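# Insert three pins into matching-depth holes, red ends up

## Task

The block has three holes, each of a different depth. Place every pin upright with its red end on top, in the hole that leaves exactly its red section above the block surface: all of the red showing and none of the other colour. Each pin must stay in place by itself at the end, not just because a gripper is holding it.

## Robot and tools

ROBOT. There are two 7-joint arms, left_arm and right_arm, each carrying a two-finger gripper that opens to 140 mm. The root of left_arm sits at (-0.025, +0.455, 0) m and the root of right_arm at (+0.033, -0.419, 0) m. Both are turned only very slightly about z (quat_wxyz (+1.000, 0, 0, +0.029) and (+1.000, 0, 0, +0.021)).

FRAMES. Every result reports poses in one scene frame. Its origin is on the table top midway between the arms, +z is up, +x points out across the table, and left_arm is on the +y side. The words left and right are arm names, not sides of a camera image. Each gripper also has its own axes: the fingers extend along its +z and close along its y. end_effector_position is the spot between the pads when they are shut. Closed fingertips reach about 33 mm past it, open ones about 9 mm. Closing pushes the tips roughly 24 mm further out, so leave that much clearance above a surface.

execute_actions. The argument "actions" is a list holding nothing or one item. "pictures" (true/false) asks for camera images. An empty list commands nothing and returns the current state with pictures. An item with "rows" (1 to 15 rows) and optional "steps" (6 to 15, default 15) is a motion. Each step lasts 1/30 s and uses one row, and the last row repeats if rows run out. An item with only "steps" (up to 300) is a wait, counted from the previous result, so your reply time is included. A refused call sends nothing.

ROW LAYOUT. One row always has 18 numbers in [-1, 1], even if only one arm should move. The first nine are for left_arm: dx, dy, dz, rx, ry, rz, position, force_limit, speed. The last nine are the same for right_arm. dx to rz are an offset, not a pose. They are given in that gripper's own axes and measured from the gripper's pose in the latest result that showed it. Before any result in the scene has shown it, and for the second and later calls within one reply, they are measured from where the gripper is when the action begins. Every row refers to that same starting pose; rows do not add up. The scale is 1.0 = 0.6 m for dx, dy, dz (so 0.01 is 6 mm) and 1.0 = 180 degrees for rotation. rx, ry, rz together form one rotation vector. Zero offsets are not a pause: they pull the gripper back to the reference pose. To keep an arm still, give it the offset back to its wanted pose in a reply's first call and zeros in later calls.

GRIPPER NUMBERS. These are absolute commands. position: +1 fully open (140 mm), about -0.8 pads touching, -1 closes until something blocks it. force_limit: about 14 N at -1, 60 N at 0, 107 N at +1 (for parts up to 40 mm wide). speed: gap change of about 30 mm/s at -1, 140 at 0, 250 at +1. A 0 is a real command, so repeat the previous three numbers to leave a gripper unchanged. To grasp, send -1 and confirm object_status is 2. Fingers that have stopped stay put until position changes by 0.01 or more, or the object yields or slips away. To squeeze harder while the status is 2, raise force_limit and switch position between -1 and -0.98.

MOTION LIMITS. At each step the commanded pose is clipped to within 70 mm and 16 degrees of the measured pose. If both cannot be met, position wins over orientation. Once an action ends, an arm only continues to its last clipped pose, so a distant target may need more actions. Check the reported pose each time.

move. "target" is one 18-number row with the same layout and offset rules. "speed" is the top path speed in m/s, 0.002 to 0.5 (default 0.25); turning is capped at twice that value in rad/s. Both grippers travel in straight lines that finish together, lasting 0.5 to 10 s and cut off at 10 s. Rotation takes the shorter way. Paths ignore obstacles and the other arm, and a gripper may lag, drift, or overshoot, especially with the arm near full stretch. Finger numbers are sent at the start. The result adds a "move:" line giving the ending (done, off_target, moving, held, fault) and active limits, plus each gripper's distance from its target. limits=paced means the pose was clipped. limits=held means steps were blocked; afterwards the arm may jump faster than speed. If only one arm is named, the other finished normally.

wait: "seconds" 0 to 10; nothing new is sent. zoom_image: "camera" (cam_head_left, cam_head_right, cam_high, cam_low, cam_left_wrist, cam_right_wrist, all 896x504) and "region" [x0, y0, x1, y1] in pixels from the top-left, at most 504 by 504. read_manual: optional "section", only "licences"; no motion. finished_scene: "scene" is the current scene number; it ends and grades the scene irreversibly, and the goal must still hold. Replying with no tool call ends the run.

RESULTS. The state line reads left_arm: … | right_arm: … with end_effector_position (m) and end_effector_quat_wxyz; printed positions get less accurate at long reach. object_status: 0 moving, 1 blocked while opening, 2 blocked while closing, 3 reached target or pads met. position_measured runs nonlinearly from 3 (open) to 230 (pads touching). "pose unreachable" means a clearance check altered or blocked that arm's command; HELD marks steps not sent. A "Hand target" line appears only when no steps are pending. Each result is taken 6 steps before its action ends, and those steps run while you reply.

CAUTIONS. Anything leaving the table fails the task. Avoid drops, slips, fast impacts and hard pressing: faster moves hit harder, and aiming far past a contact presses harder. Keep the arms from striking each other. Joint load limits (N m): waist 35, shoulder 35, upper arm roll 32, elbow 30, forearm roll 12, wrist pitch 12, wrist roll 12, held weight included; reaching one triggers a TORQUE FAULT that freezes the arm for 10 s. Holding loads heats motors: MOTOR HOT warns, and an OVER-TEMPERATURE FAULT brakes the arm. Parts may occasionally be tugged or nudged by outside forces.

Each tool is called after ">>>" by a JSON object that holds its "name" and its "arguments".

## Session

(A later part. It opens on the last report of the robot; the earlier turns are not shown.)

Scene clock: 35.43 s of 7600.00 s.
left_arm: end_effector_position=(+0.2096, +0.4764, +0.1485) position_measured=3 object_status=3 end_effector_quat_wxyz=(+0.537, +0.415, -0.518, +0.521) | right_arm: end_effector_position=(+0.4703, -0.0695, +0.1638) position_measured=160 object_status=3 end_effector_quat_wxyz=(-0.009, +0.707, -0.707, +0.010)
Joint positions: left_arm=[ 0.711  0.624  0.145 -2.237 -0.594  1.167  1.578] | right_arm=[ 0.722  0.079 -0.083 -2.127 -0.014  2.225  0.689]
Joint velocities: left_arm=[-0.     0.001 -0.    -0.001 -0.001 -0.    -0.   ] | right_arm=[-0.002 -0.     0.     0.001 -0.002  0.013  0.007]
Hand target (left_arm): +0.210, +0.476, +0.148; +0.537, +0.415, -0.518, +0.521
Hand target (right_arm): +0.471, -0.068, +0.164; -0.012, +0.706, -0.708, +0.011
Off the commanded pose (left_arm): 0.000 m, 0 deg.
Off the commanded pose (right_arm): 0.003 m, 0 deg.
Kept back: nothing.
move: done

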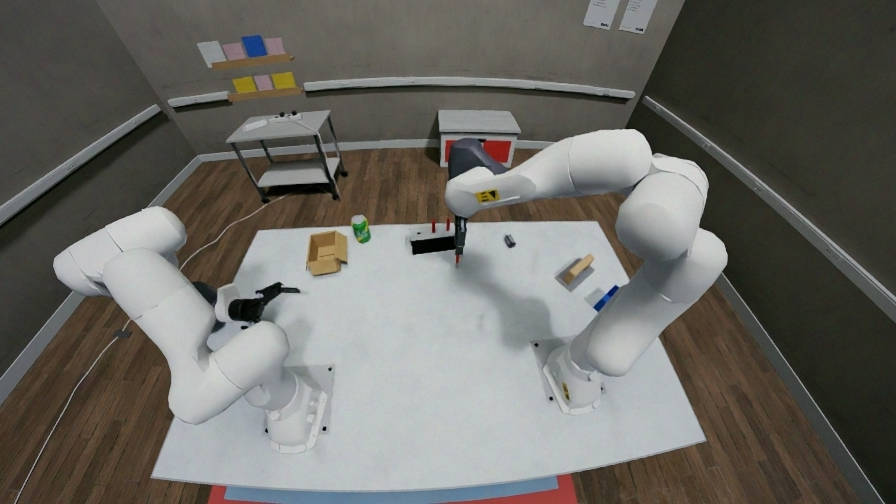

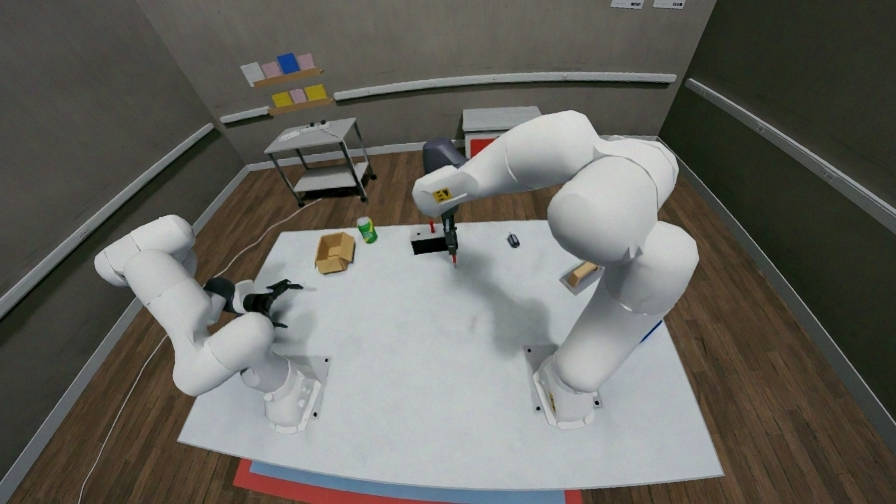

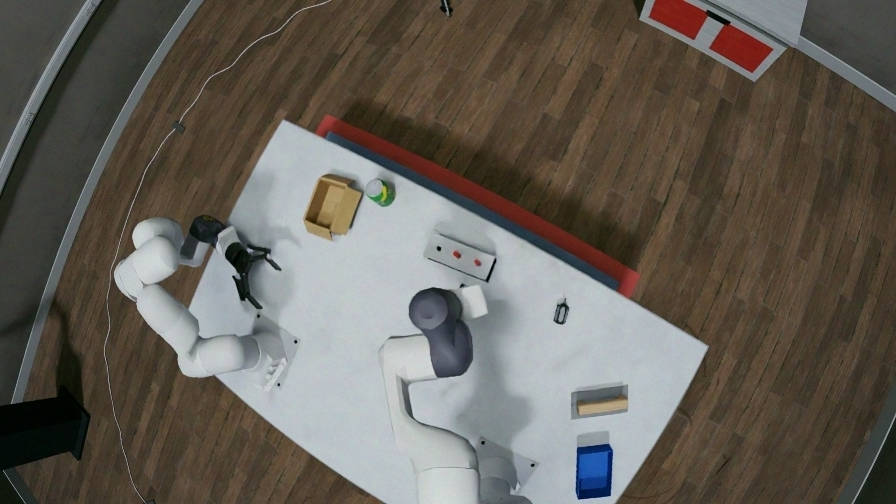

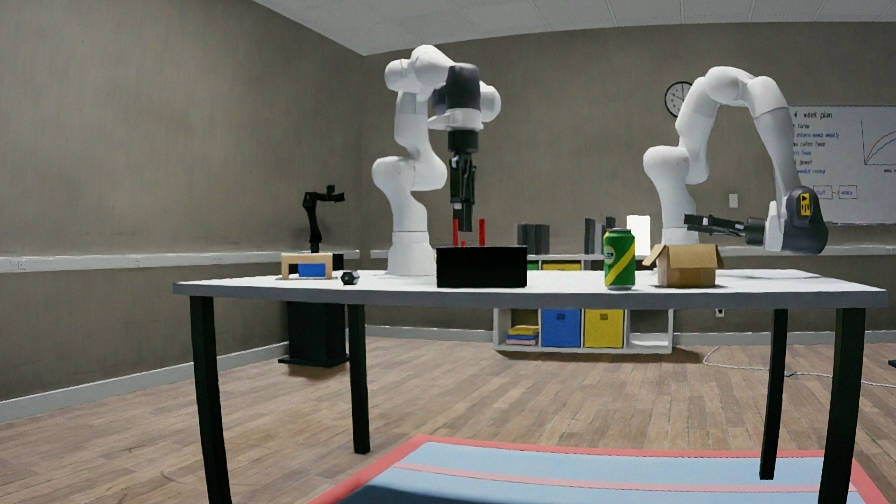

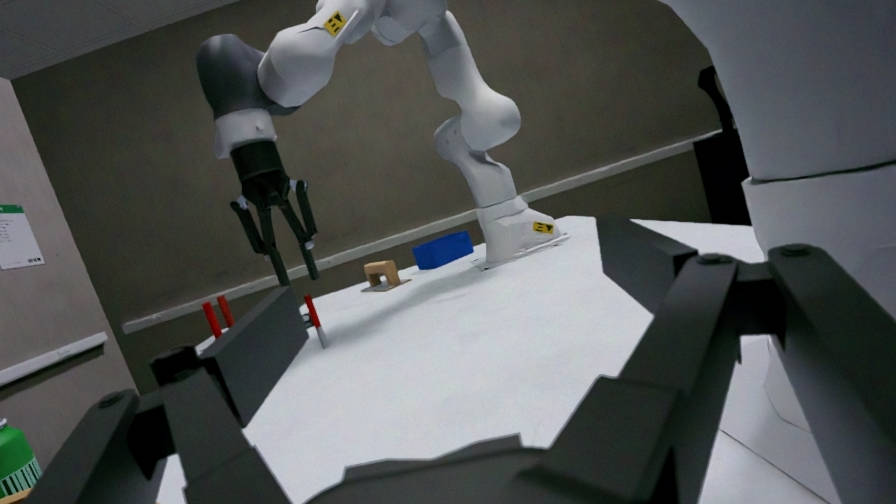

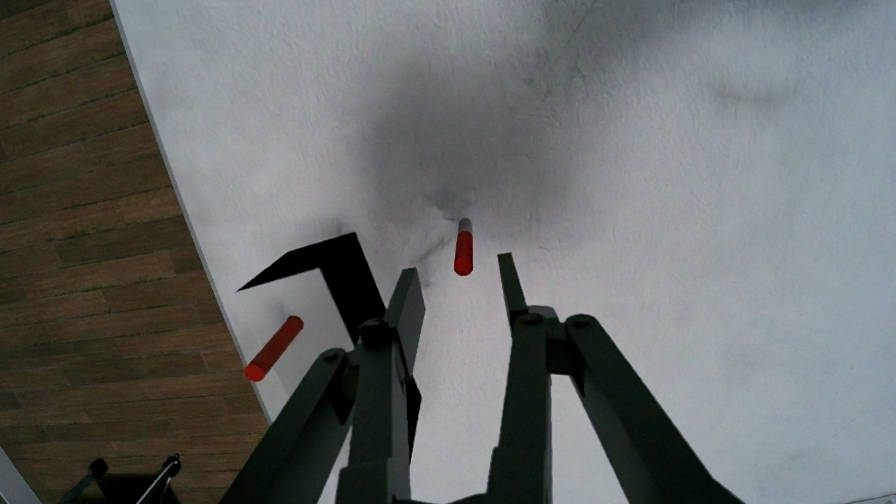

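>>> {"name": "move", "arguments": {"target": [0,0,0,0,0,0,1,0,0,-0.004,0.003,0.109,0.001,-0.001,0,-0.35,0,-0.5], "speed": 0.12}}

>>> {"name": "execute_actions", "arguments": {"actions": [{"rows":[[0,0,0,0,0,0,1,0,0,0,0,0,0,0,0,-1,0,-0.3]],"steps":14}]}}

Scene clock: 36.80 s of 7600.00 s.
left_arm: end_effector_position=(+0.2096, +0.4764, +0.1485) position_measured=3 object_status=3 end_effector_quat_wxyz=(+0.537, +0.415, -0.518, +0.521) | right_arm: end_effector_position=(+0.4696, -0.0698, +0.0978) position_measured=173 object_status=3 end_effector_quat_wxyz=(-0.009, +0.707, -0.707, +0.011)
Joint positions: left_arm=[ 0.711  0.624  0.145 -2.237 -0.594  1.167  1.578] | right_arm=[ 0.722  0.175 -0.082 -2.188 -0.008  2.382  0.69 ]
Joint velocities: left_arm=[ 0.001  0.    -0.    -0.001  0.    -0.002 -0.   ] | right_arm=[-0.001 -0.001  0.002  0.     0.002  0.012 -0.   ]
Hand target (left_arm): +0.210, +0.476, +0.148; +0.537, +0.415, -0.518, +0.521
Hand target (right_arm): +0.470, -0.067, +0.098; -0.011, +0.708, -0.707, +0.010
Off the commanded pose (left_arm): 0.000 m, 0 deg.
Off the commanded pose (right_arm): 0.003 m, 0 deg.
Kept back: nothing.
move: done

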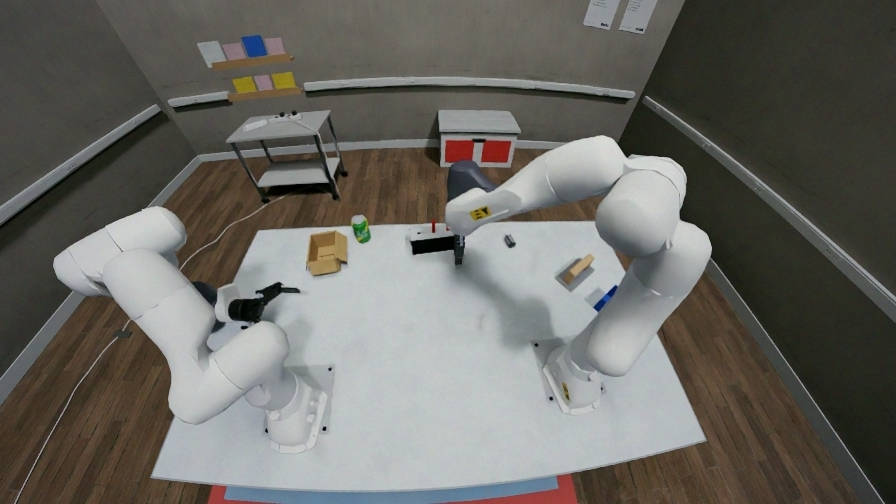

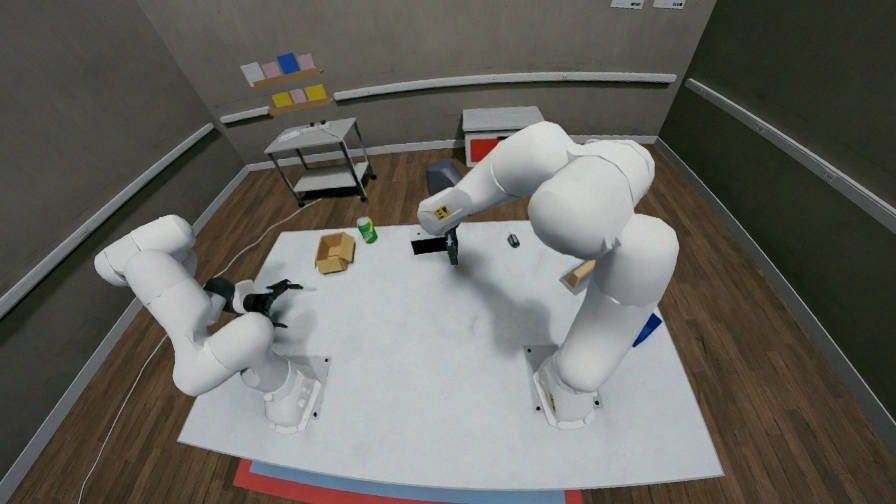

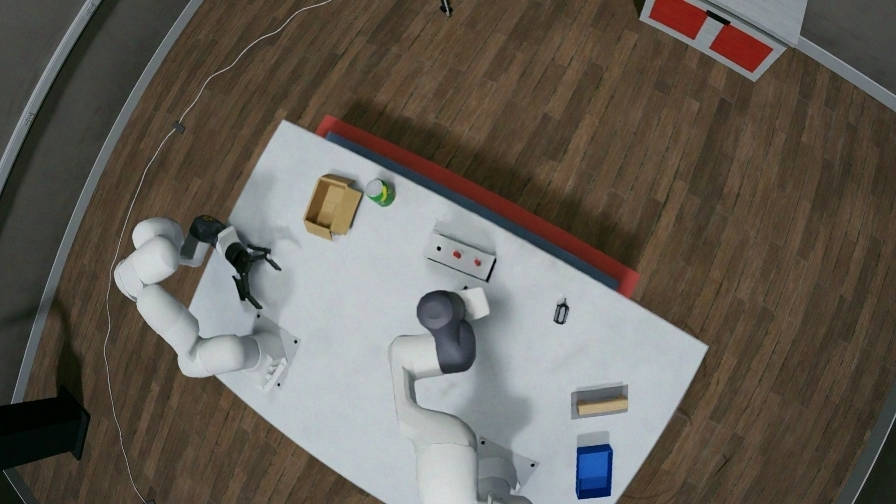

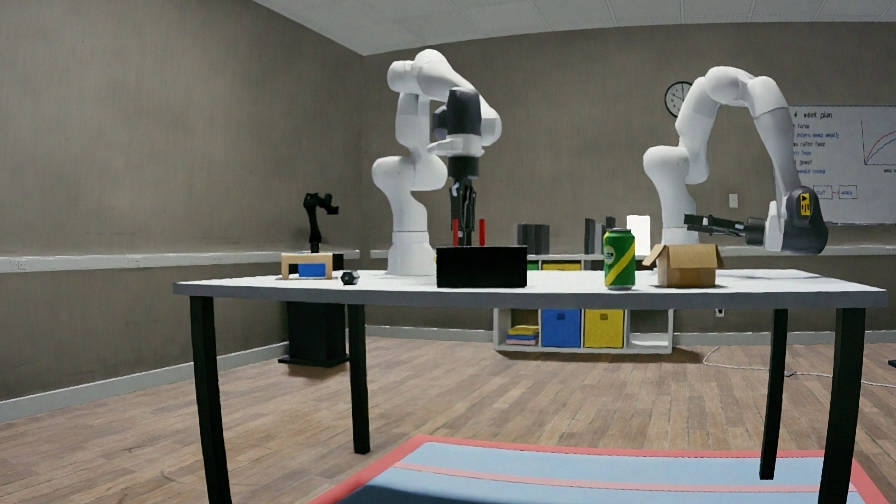

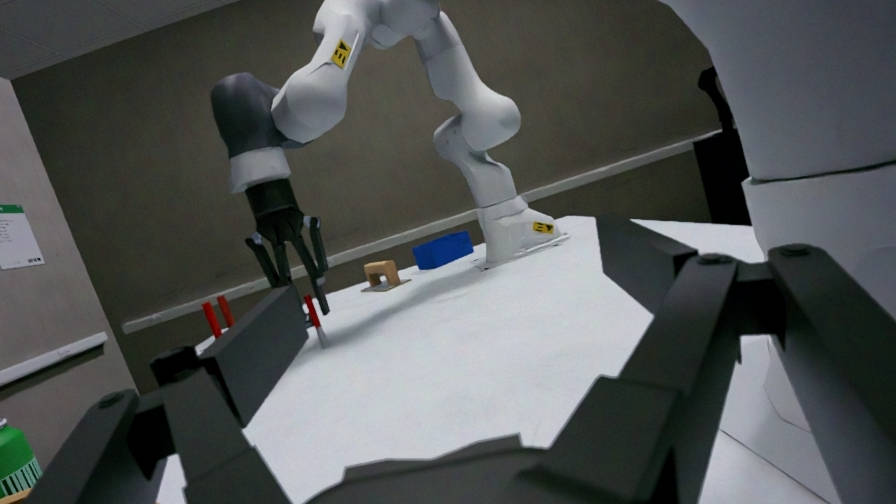

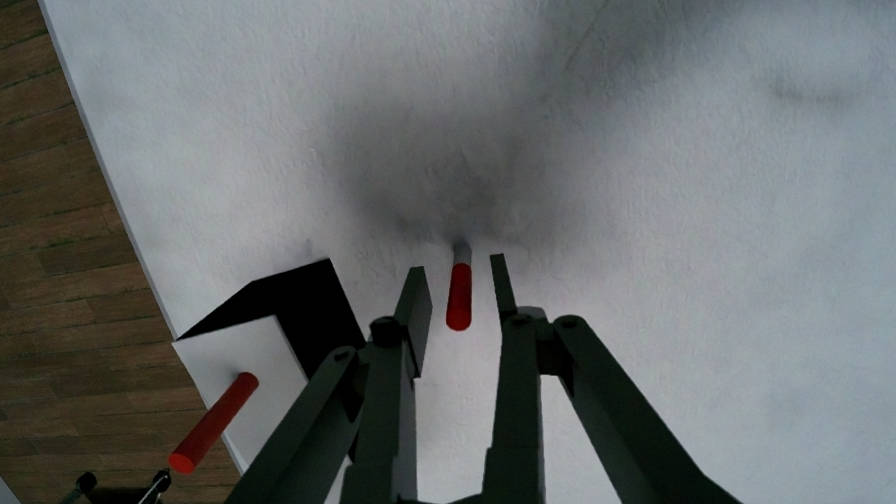

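Scene clock: 37.07 s of 7600.00 s.
left_arm: end_effector_position=(+0.2096, +0.4764, +0.1485) position_measured=3 object_status=3 end_effector_quat_wxyz=(+0.537, +0.415, -0.518, +0.521) | right_arm: end_effector_position=(+0.4696, -0.0698, +0.0980) position_measured=212 object_status=0 end_effector_quat_wxyz=(-0.009, +0.707, -0.707, +0.011)
Joint positions: left_arm=[ 0.711  0.624  0.145 -2.237 -0.594  1.167  1.578] | right_arm=[ 0.722  0.175 -0.082 -2.188 -0.008  2.382  0.69 ]
Joint velocities: left_arm=[-0.     0.    -0.    -0.    -0.001 -0.001 -0.001] | right_arm=[ 0.001  0.001  0.001 -0.    -0.001 -0.     0.001]
Steps of this call (steps 1 to 8: the first 8 steps of this action). Readings (end_effector_position | what the end effector reports):
1: left_arm (+0.2096, +0.4764, +0.1485) | right_arm (+0.4696, -0.0698, +0.0978) | left_arm position_measured=3 object_status=3 | right_arm position_measured=173 object_status=0
2: left_arm (+0.2096, +0.4764, +0.1485) | right_arm (+0.4696, -0.0698, +0.0978) | left_arm position_measured=3 object_status=3 | right_arm position_measured=177 object_status=0
4: left_arm (+0.2096, +0.4764, +0.1485) | right_arm (+0.4696, -0.0698, +0.0978) | left_arm position_measured=3 object_status=3 | right_arm position_measured=189 object_status=0
8: the state above

>>> {"name": "move", "arguments": {"target": [0,0,0,0,0,0,1,0,0,-0.1,-0.04,-0.18,0,0,0,-1,0,0], "speed": 0.2}}

>>> {"name": "move", "arguments": {"target": [0,0,0,0,0,0,1,0,0,-0.145,-0.148,0.02,0,0,0,-1,0,0], "speed": 0.18}}

>>> {"name": "zoom_image", "arguments": {"camera": "cam_right_wrist", "region": [400,180,520,280]}}

Scene clock: 38.67 s of 7600.00 s.
left_arm: end_effector_position=(+0.2096, +0.4764, +0.1485) position_measured=3 object_status=3 end_effector_quat_wxyz=(+0.537, +0.415, -0.518, +0.521) | right_arm: end_effector_position=(+0.4922, -0.0091, +0.2055) position_measured=216 object_status=2 end_effector_quat_wxyz=(-0.011, +0.709, -0.705, +0.011)
Joint positions: left_arm=[ 0.711  0.624  0.145 -2.237 -0.594  1.167  1.578] | right_arm=[ 0.759  0.194 -0.067 -1.86  -0.008  2.076  0.734]
Joint velocities: left_arm=[ 0.001  0.001  0.001  0.    -0.002 -0.001 -0.   ] | right_arm=[ 0.002 -0.001 -0.001  0.     0.001 -0.013  0.007]
Hand target (left_arm): +0.210, +0.476, +0.148; +0.537, +0.415, -0.518, +0.521
Hand target (right_arm): +0.491, -0.009, +0.206; -0.009, +0.707, -0.708, +0.010
Off your previous action's commanded pose (left_arm): 0.000 m, 0 deg at its last step (step 6 of this call).
Off your previous action's commanded pose (right_arm): 0.000 m, 0 deg at its last step (step 6 of this call).
Off the commanded pose (left_arm): 0.000 m, 0 deg.
Off the commanded pose (right_arm): 0.002 m, 0 deg.
Kept back: nothing.
move: done

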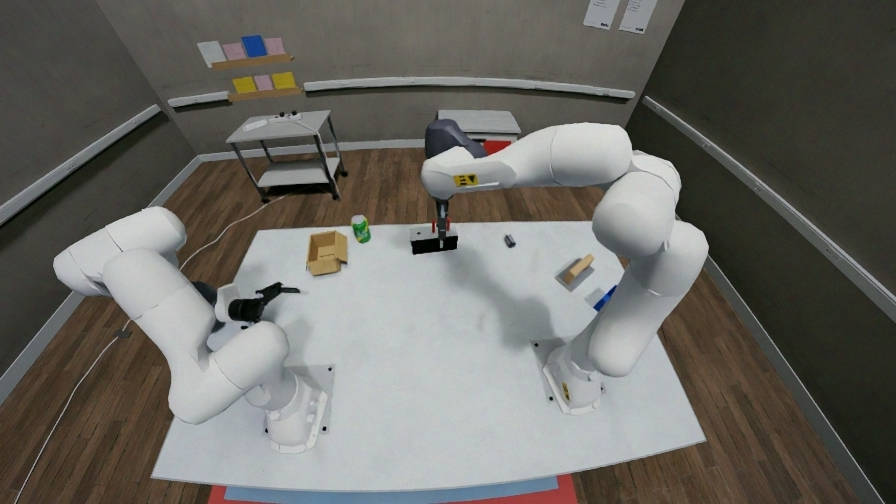

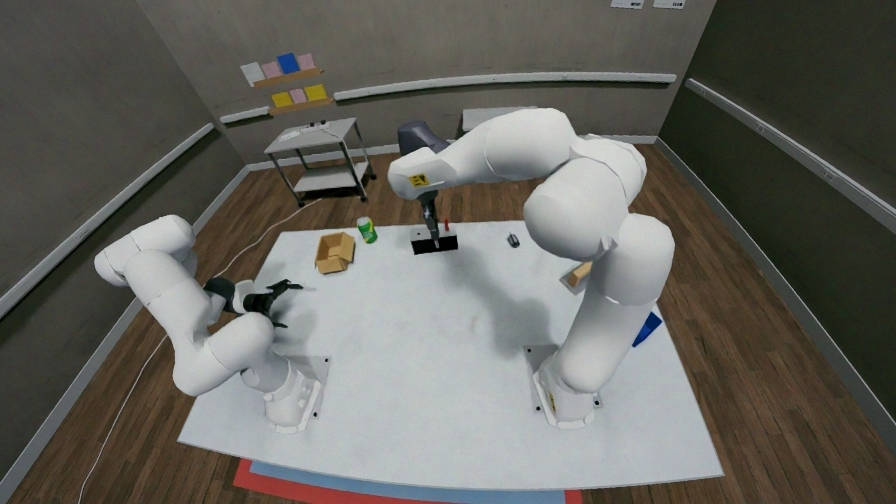

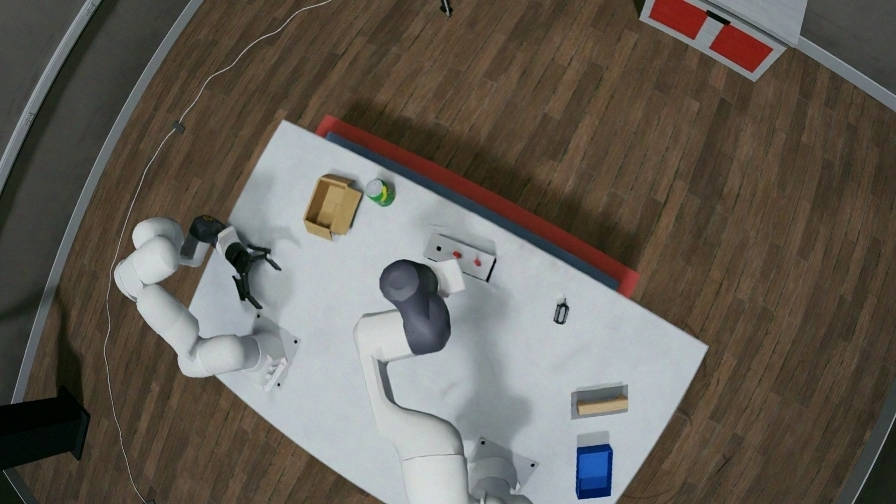

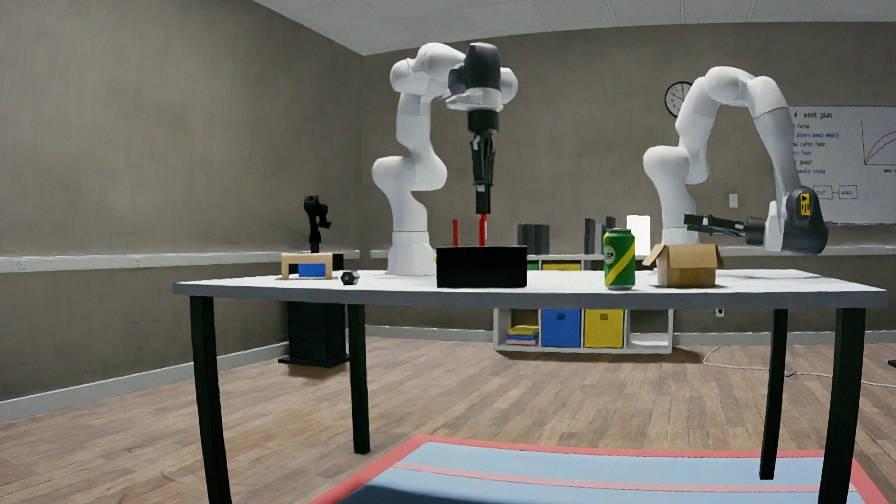

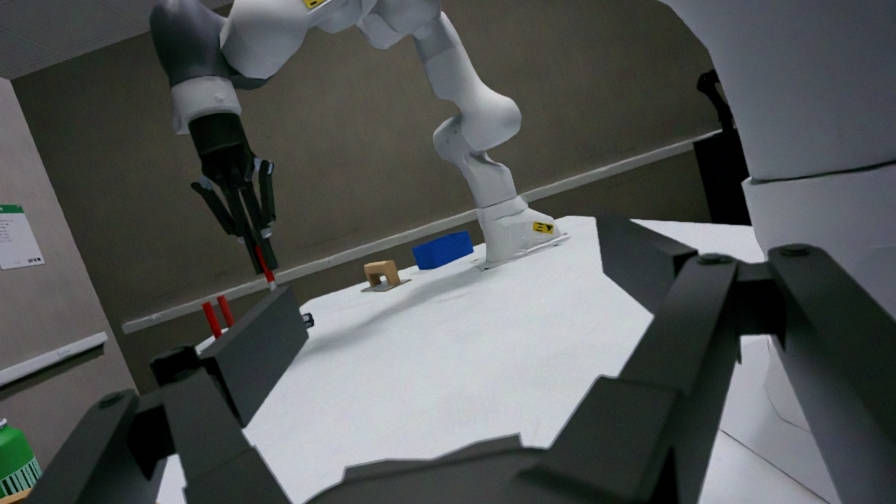

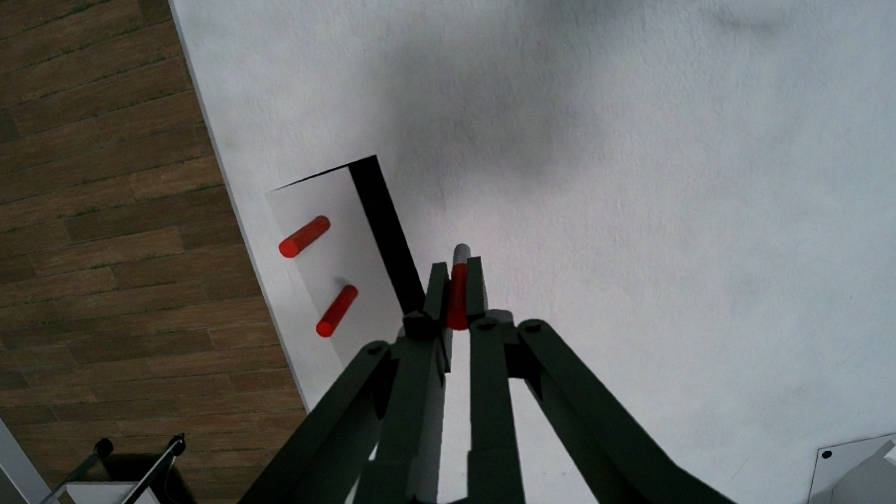

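Scene clock: 40.00 s of 7600.00 s.
left_arm: end_effector_position=(+0.2096, +0.4764, +0.1485) position_measured=3 object_status=3 end_effector_quat_wxyz=(+0.537, +0.415, -0.518, +0.521) | right_arm: end_effector_position=(+0.5810, +0.0781, +0.1935) position_measured=216 object_status=2 end_effector_quat_wxyz=(-0.013, +0.708, -0.706, +0.013)
Joint positions: left_arm=[ 0.711  0.624  0.145 -2.237 -0.594  1.167  1.578] | right_arm=[ 0.747  0.625 -0.061 -1.24   0.012  1.891  0.734]
Joint velocities: left_arm=[ 0.001  0.001  0.    -0.     0.001  0.     0.   ] | right_arm=[-0.     0.002  0.001  0.002  0.001 -0.018 -0.001]
Hand target (left_arm): +0.210, +0.476, +0.148; +0.537, +0.415, -0.518, +0.521
Hand target (right_arm): +0.579, +0.078, +0.193; -0.011, +0.709, -0.705, +0.010
Off the commanded pose (left_arm): 0.000 m, 0 deg.
Off the commanded pose (right_arm): 0.003 m, 0 deg.
Kept back: nothing.
move: done

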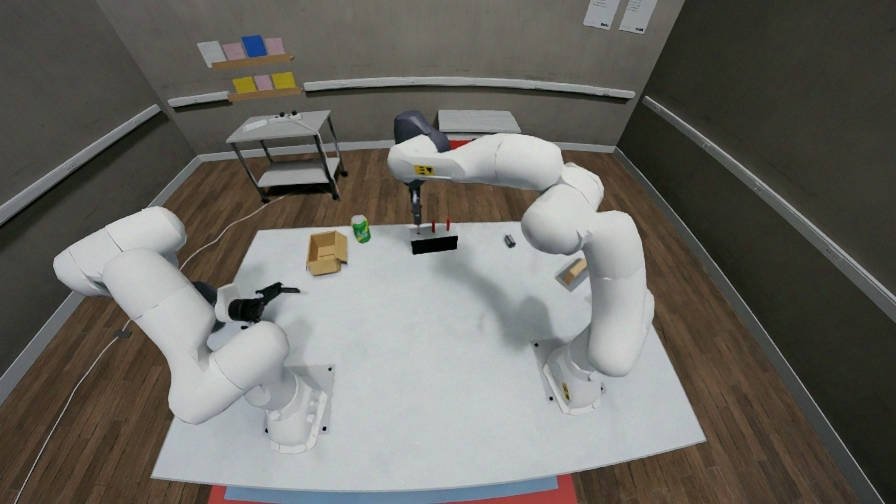

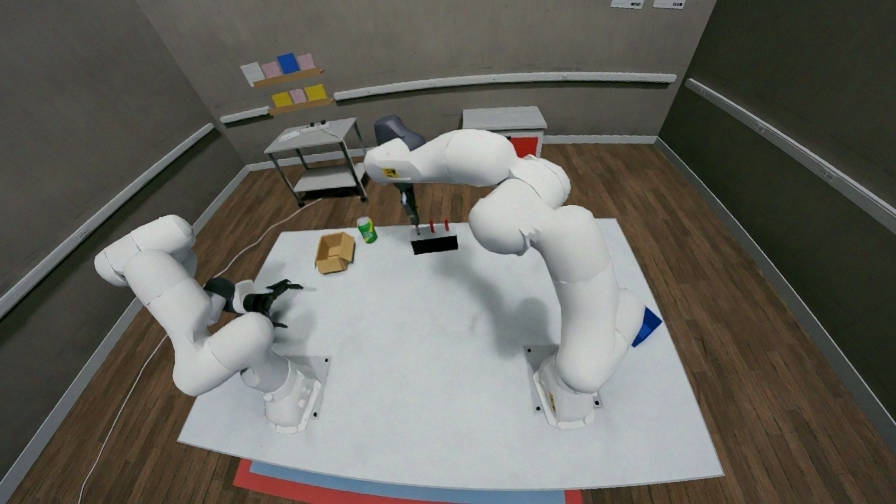

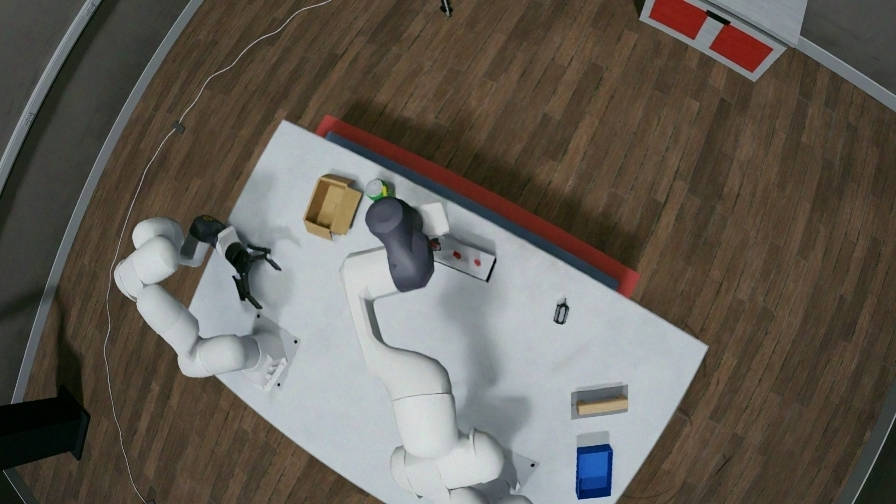

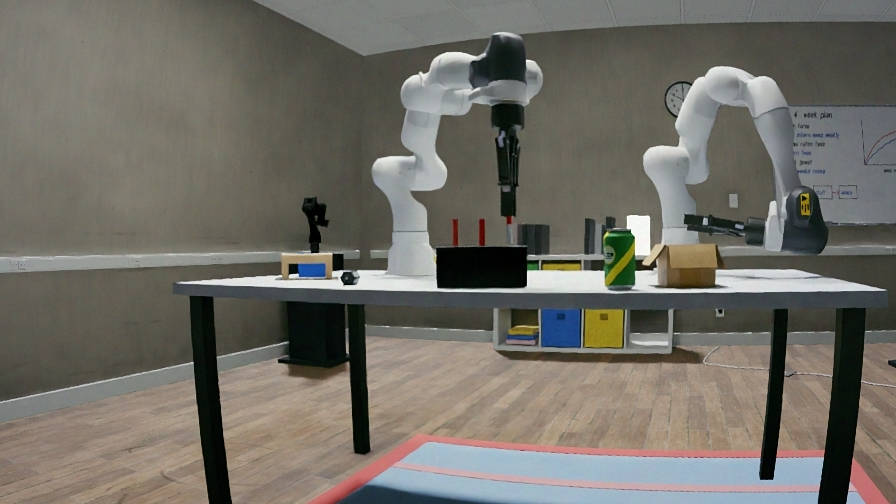

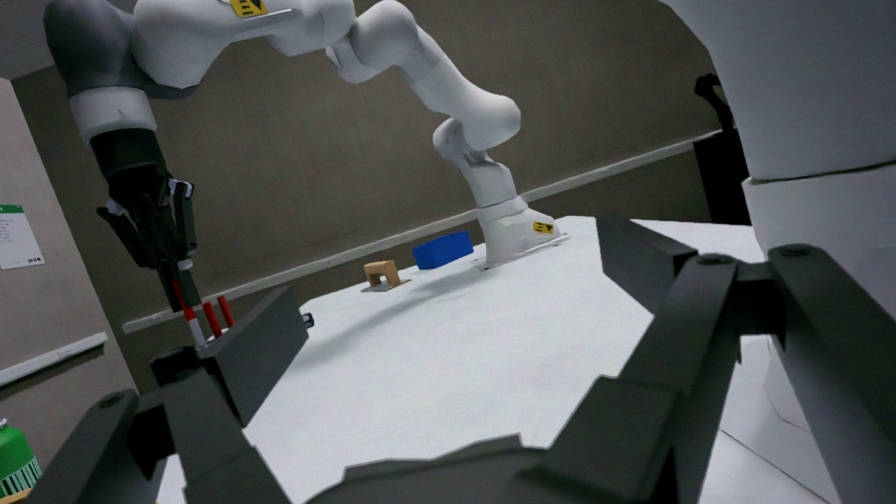

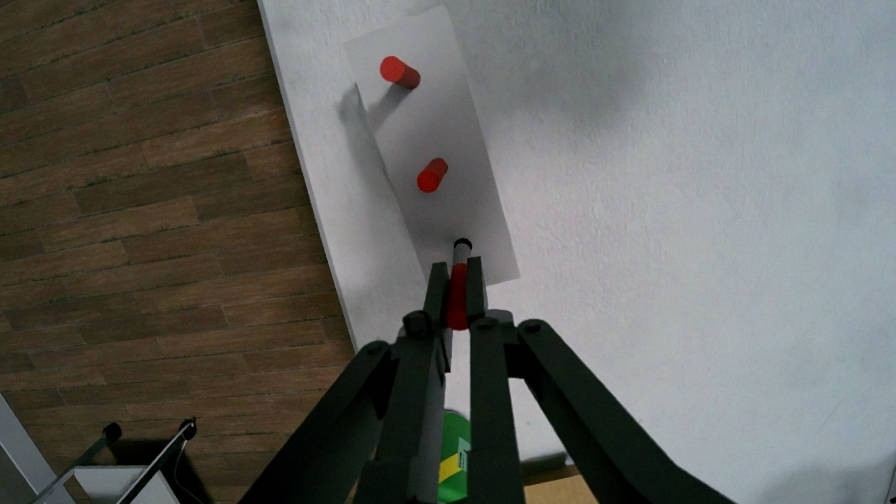

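Region (400, 180, 520, 280) of cam_right_wrist's 896x504 image, scaled by 4.200, with more detail than that image has.

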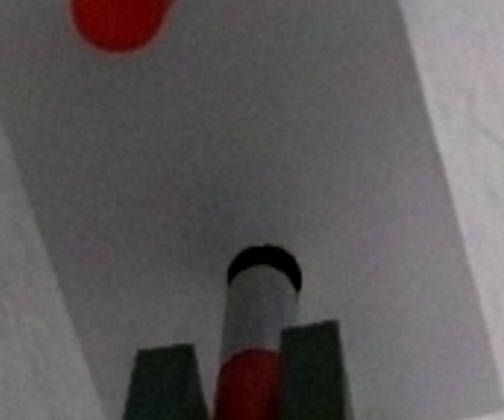

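>>> {"name": "move", "arguments": {"target": [0,0,0,0,0,0,1,0,0,-0.002,-0.004,0.017,0,0,0,-1,0,0], "speed": 0.01}}

>>> {"name": "zoom_image", "arguments": {"camera": "cam_right_wrist", "region": [400,180,520,280]}}

Scene clock: 41.50 s of 7600.00 s.
left_arm: end_effector_position=(+0.2096, +0.4764, +0.1485) position_measured=3 object_status=3 end_effector_quat_wxyz=(+0.537, +0.415, -0.518, +0.521) | right_arm: end_effector_position=(+0.5813, +0.0781, +0.1827) position_measured=216 object_status=2 end_effector_quat_wxyz=(-0.009, +0.708, -0.706, +0.013)
Joint positions: left_arm=[ 0.711  0.624  0.145 -2.237 -0.594  1.167  1.578] | right_arm=[ 0.747  0.64  -0.061 -1.24   0.012  1.899  0.734]
Joint velocities: left_arm=[ 0.    -0.001 -0.001 -0.     0.002  0.001  0.001] | right_arm=[-0.     0.     0.001  0.001 -0.001 -0.001  0.003]
Hand target (left_arm): +0.210, +0.476, +0.148; +0.537, +0.415, -0.518, +0.521
Hand target (right_arm): +0.584, +0.079, +0.183; -0.013, +0.708, -0.706, +0.013
Off the commanded pose (left_arm): 0.000 m, 0 deg.
Off the commanded pose (right_arm): 0.003 m, 0 deg.
Kept back: nothing.
move: done

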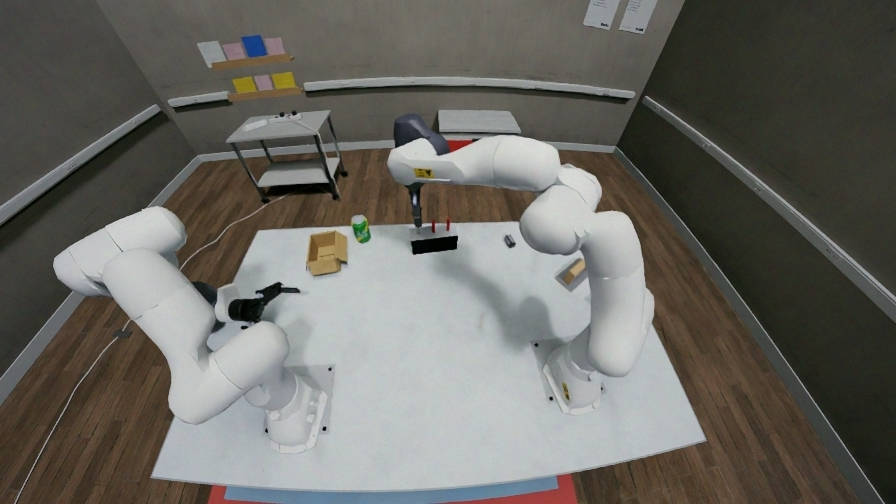

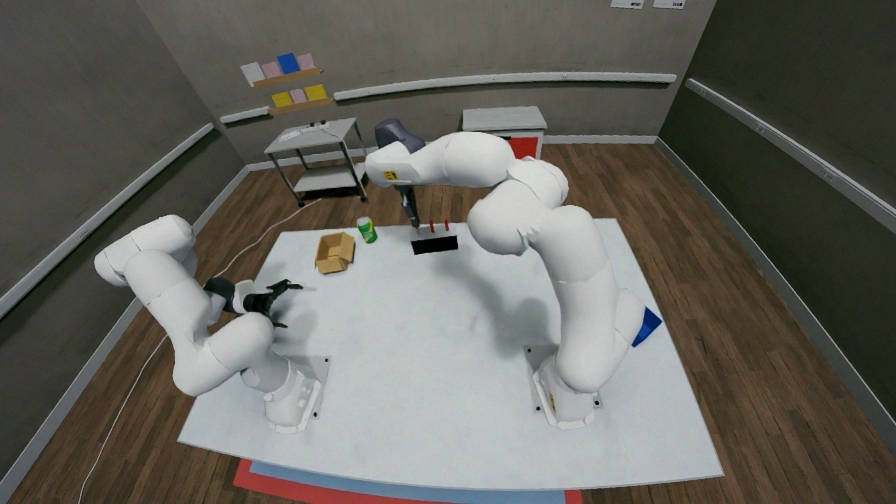

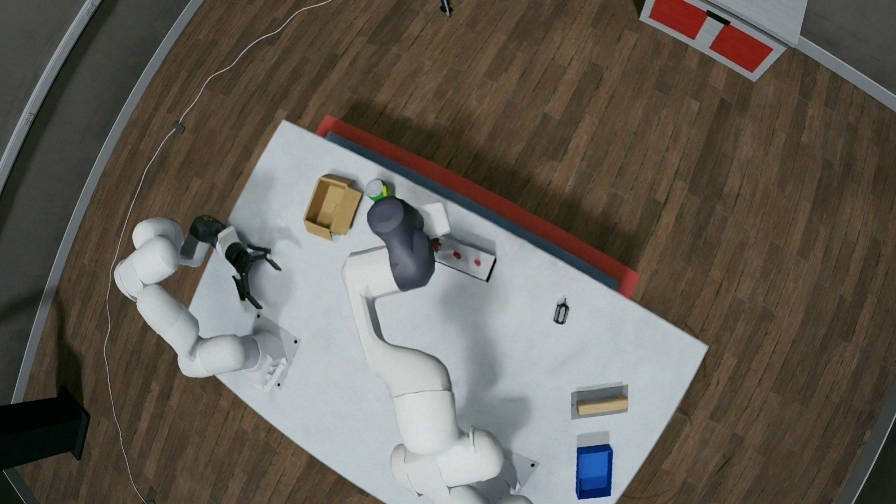

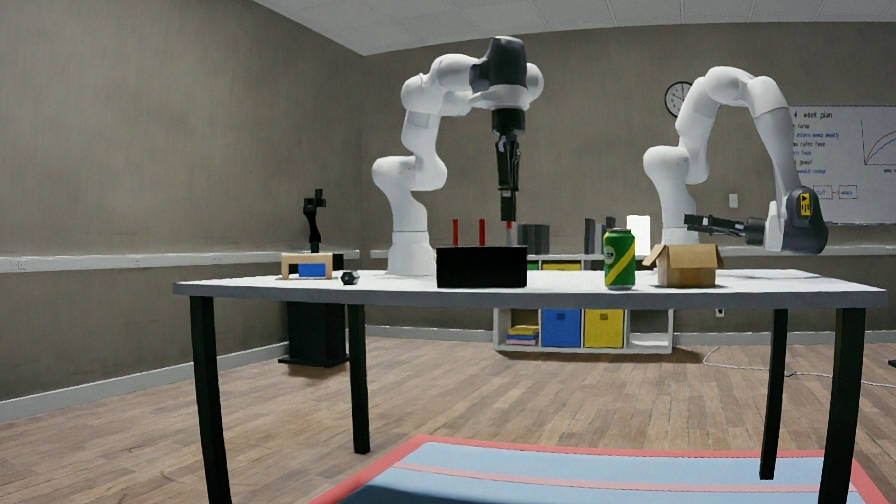

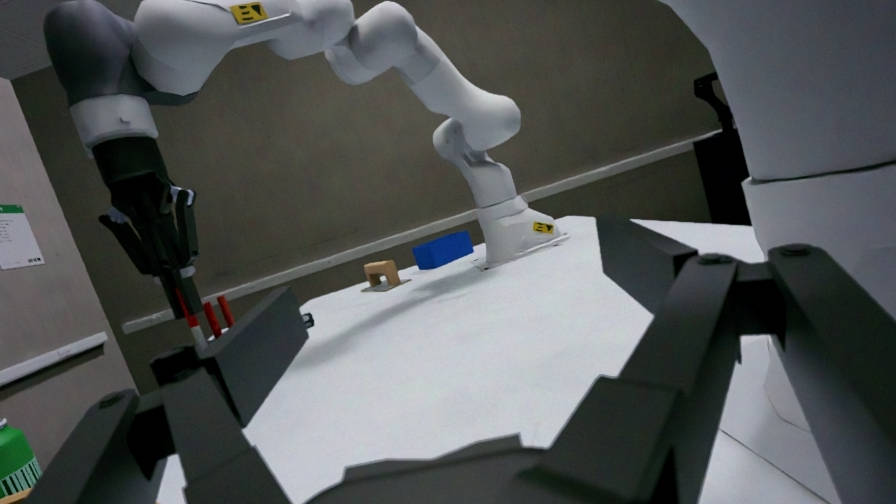

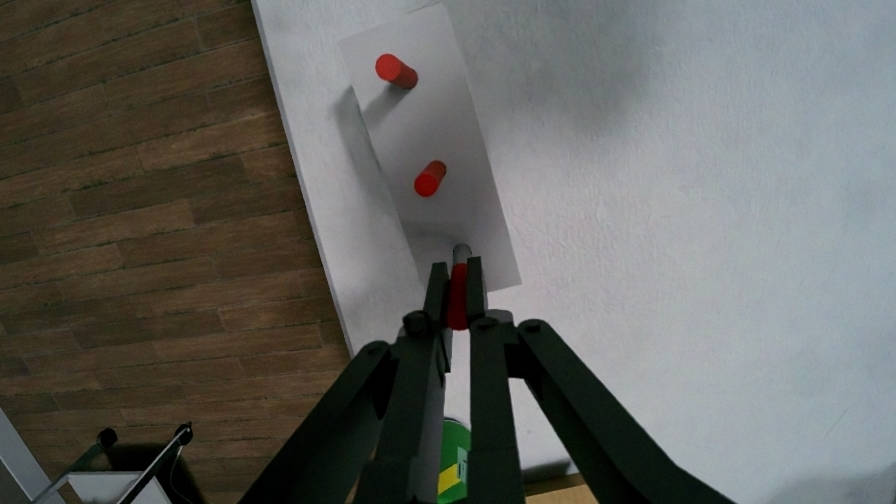

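Region (400, 180, 520, 280) of cam_right_wrist's 896x504 image, scaled by 4.200, with more detail than that image has.

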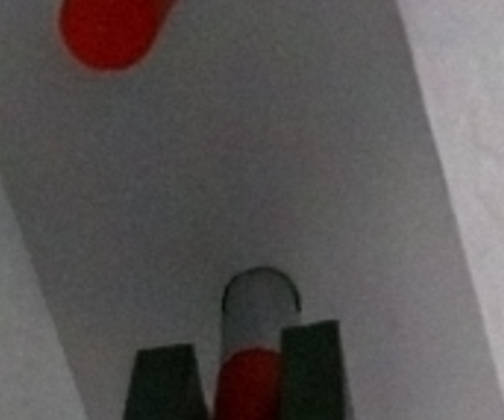

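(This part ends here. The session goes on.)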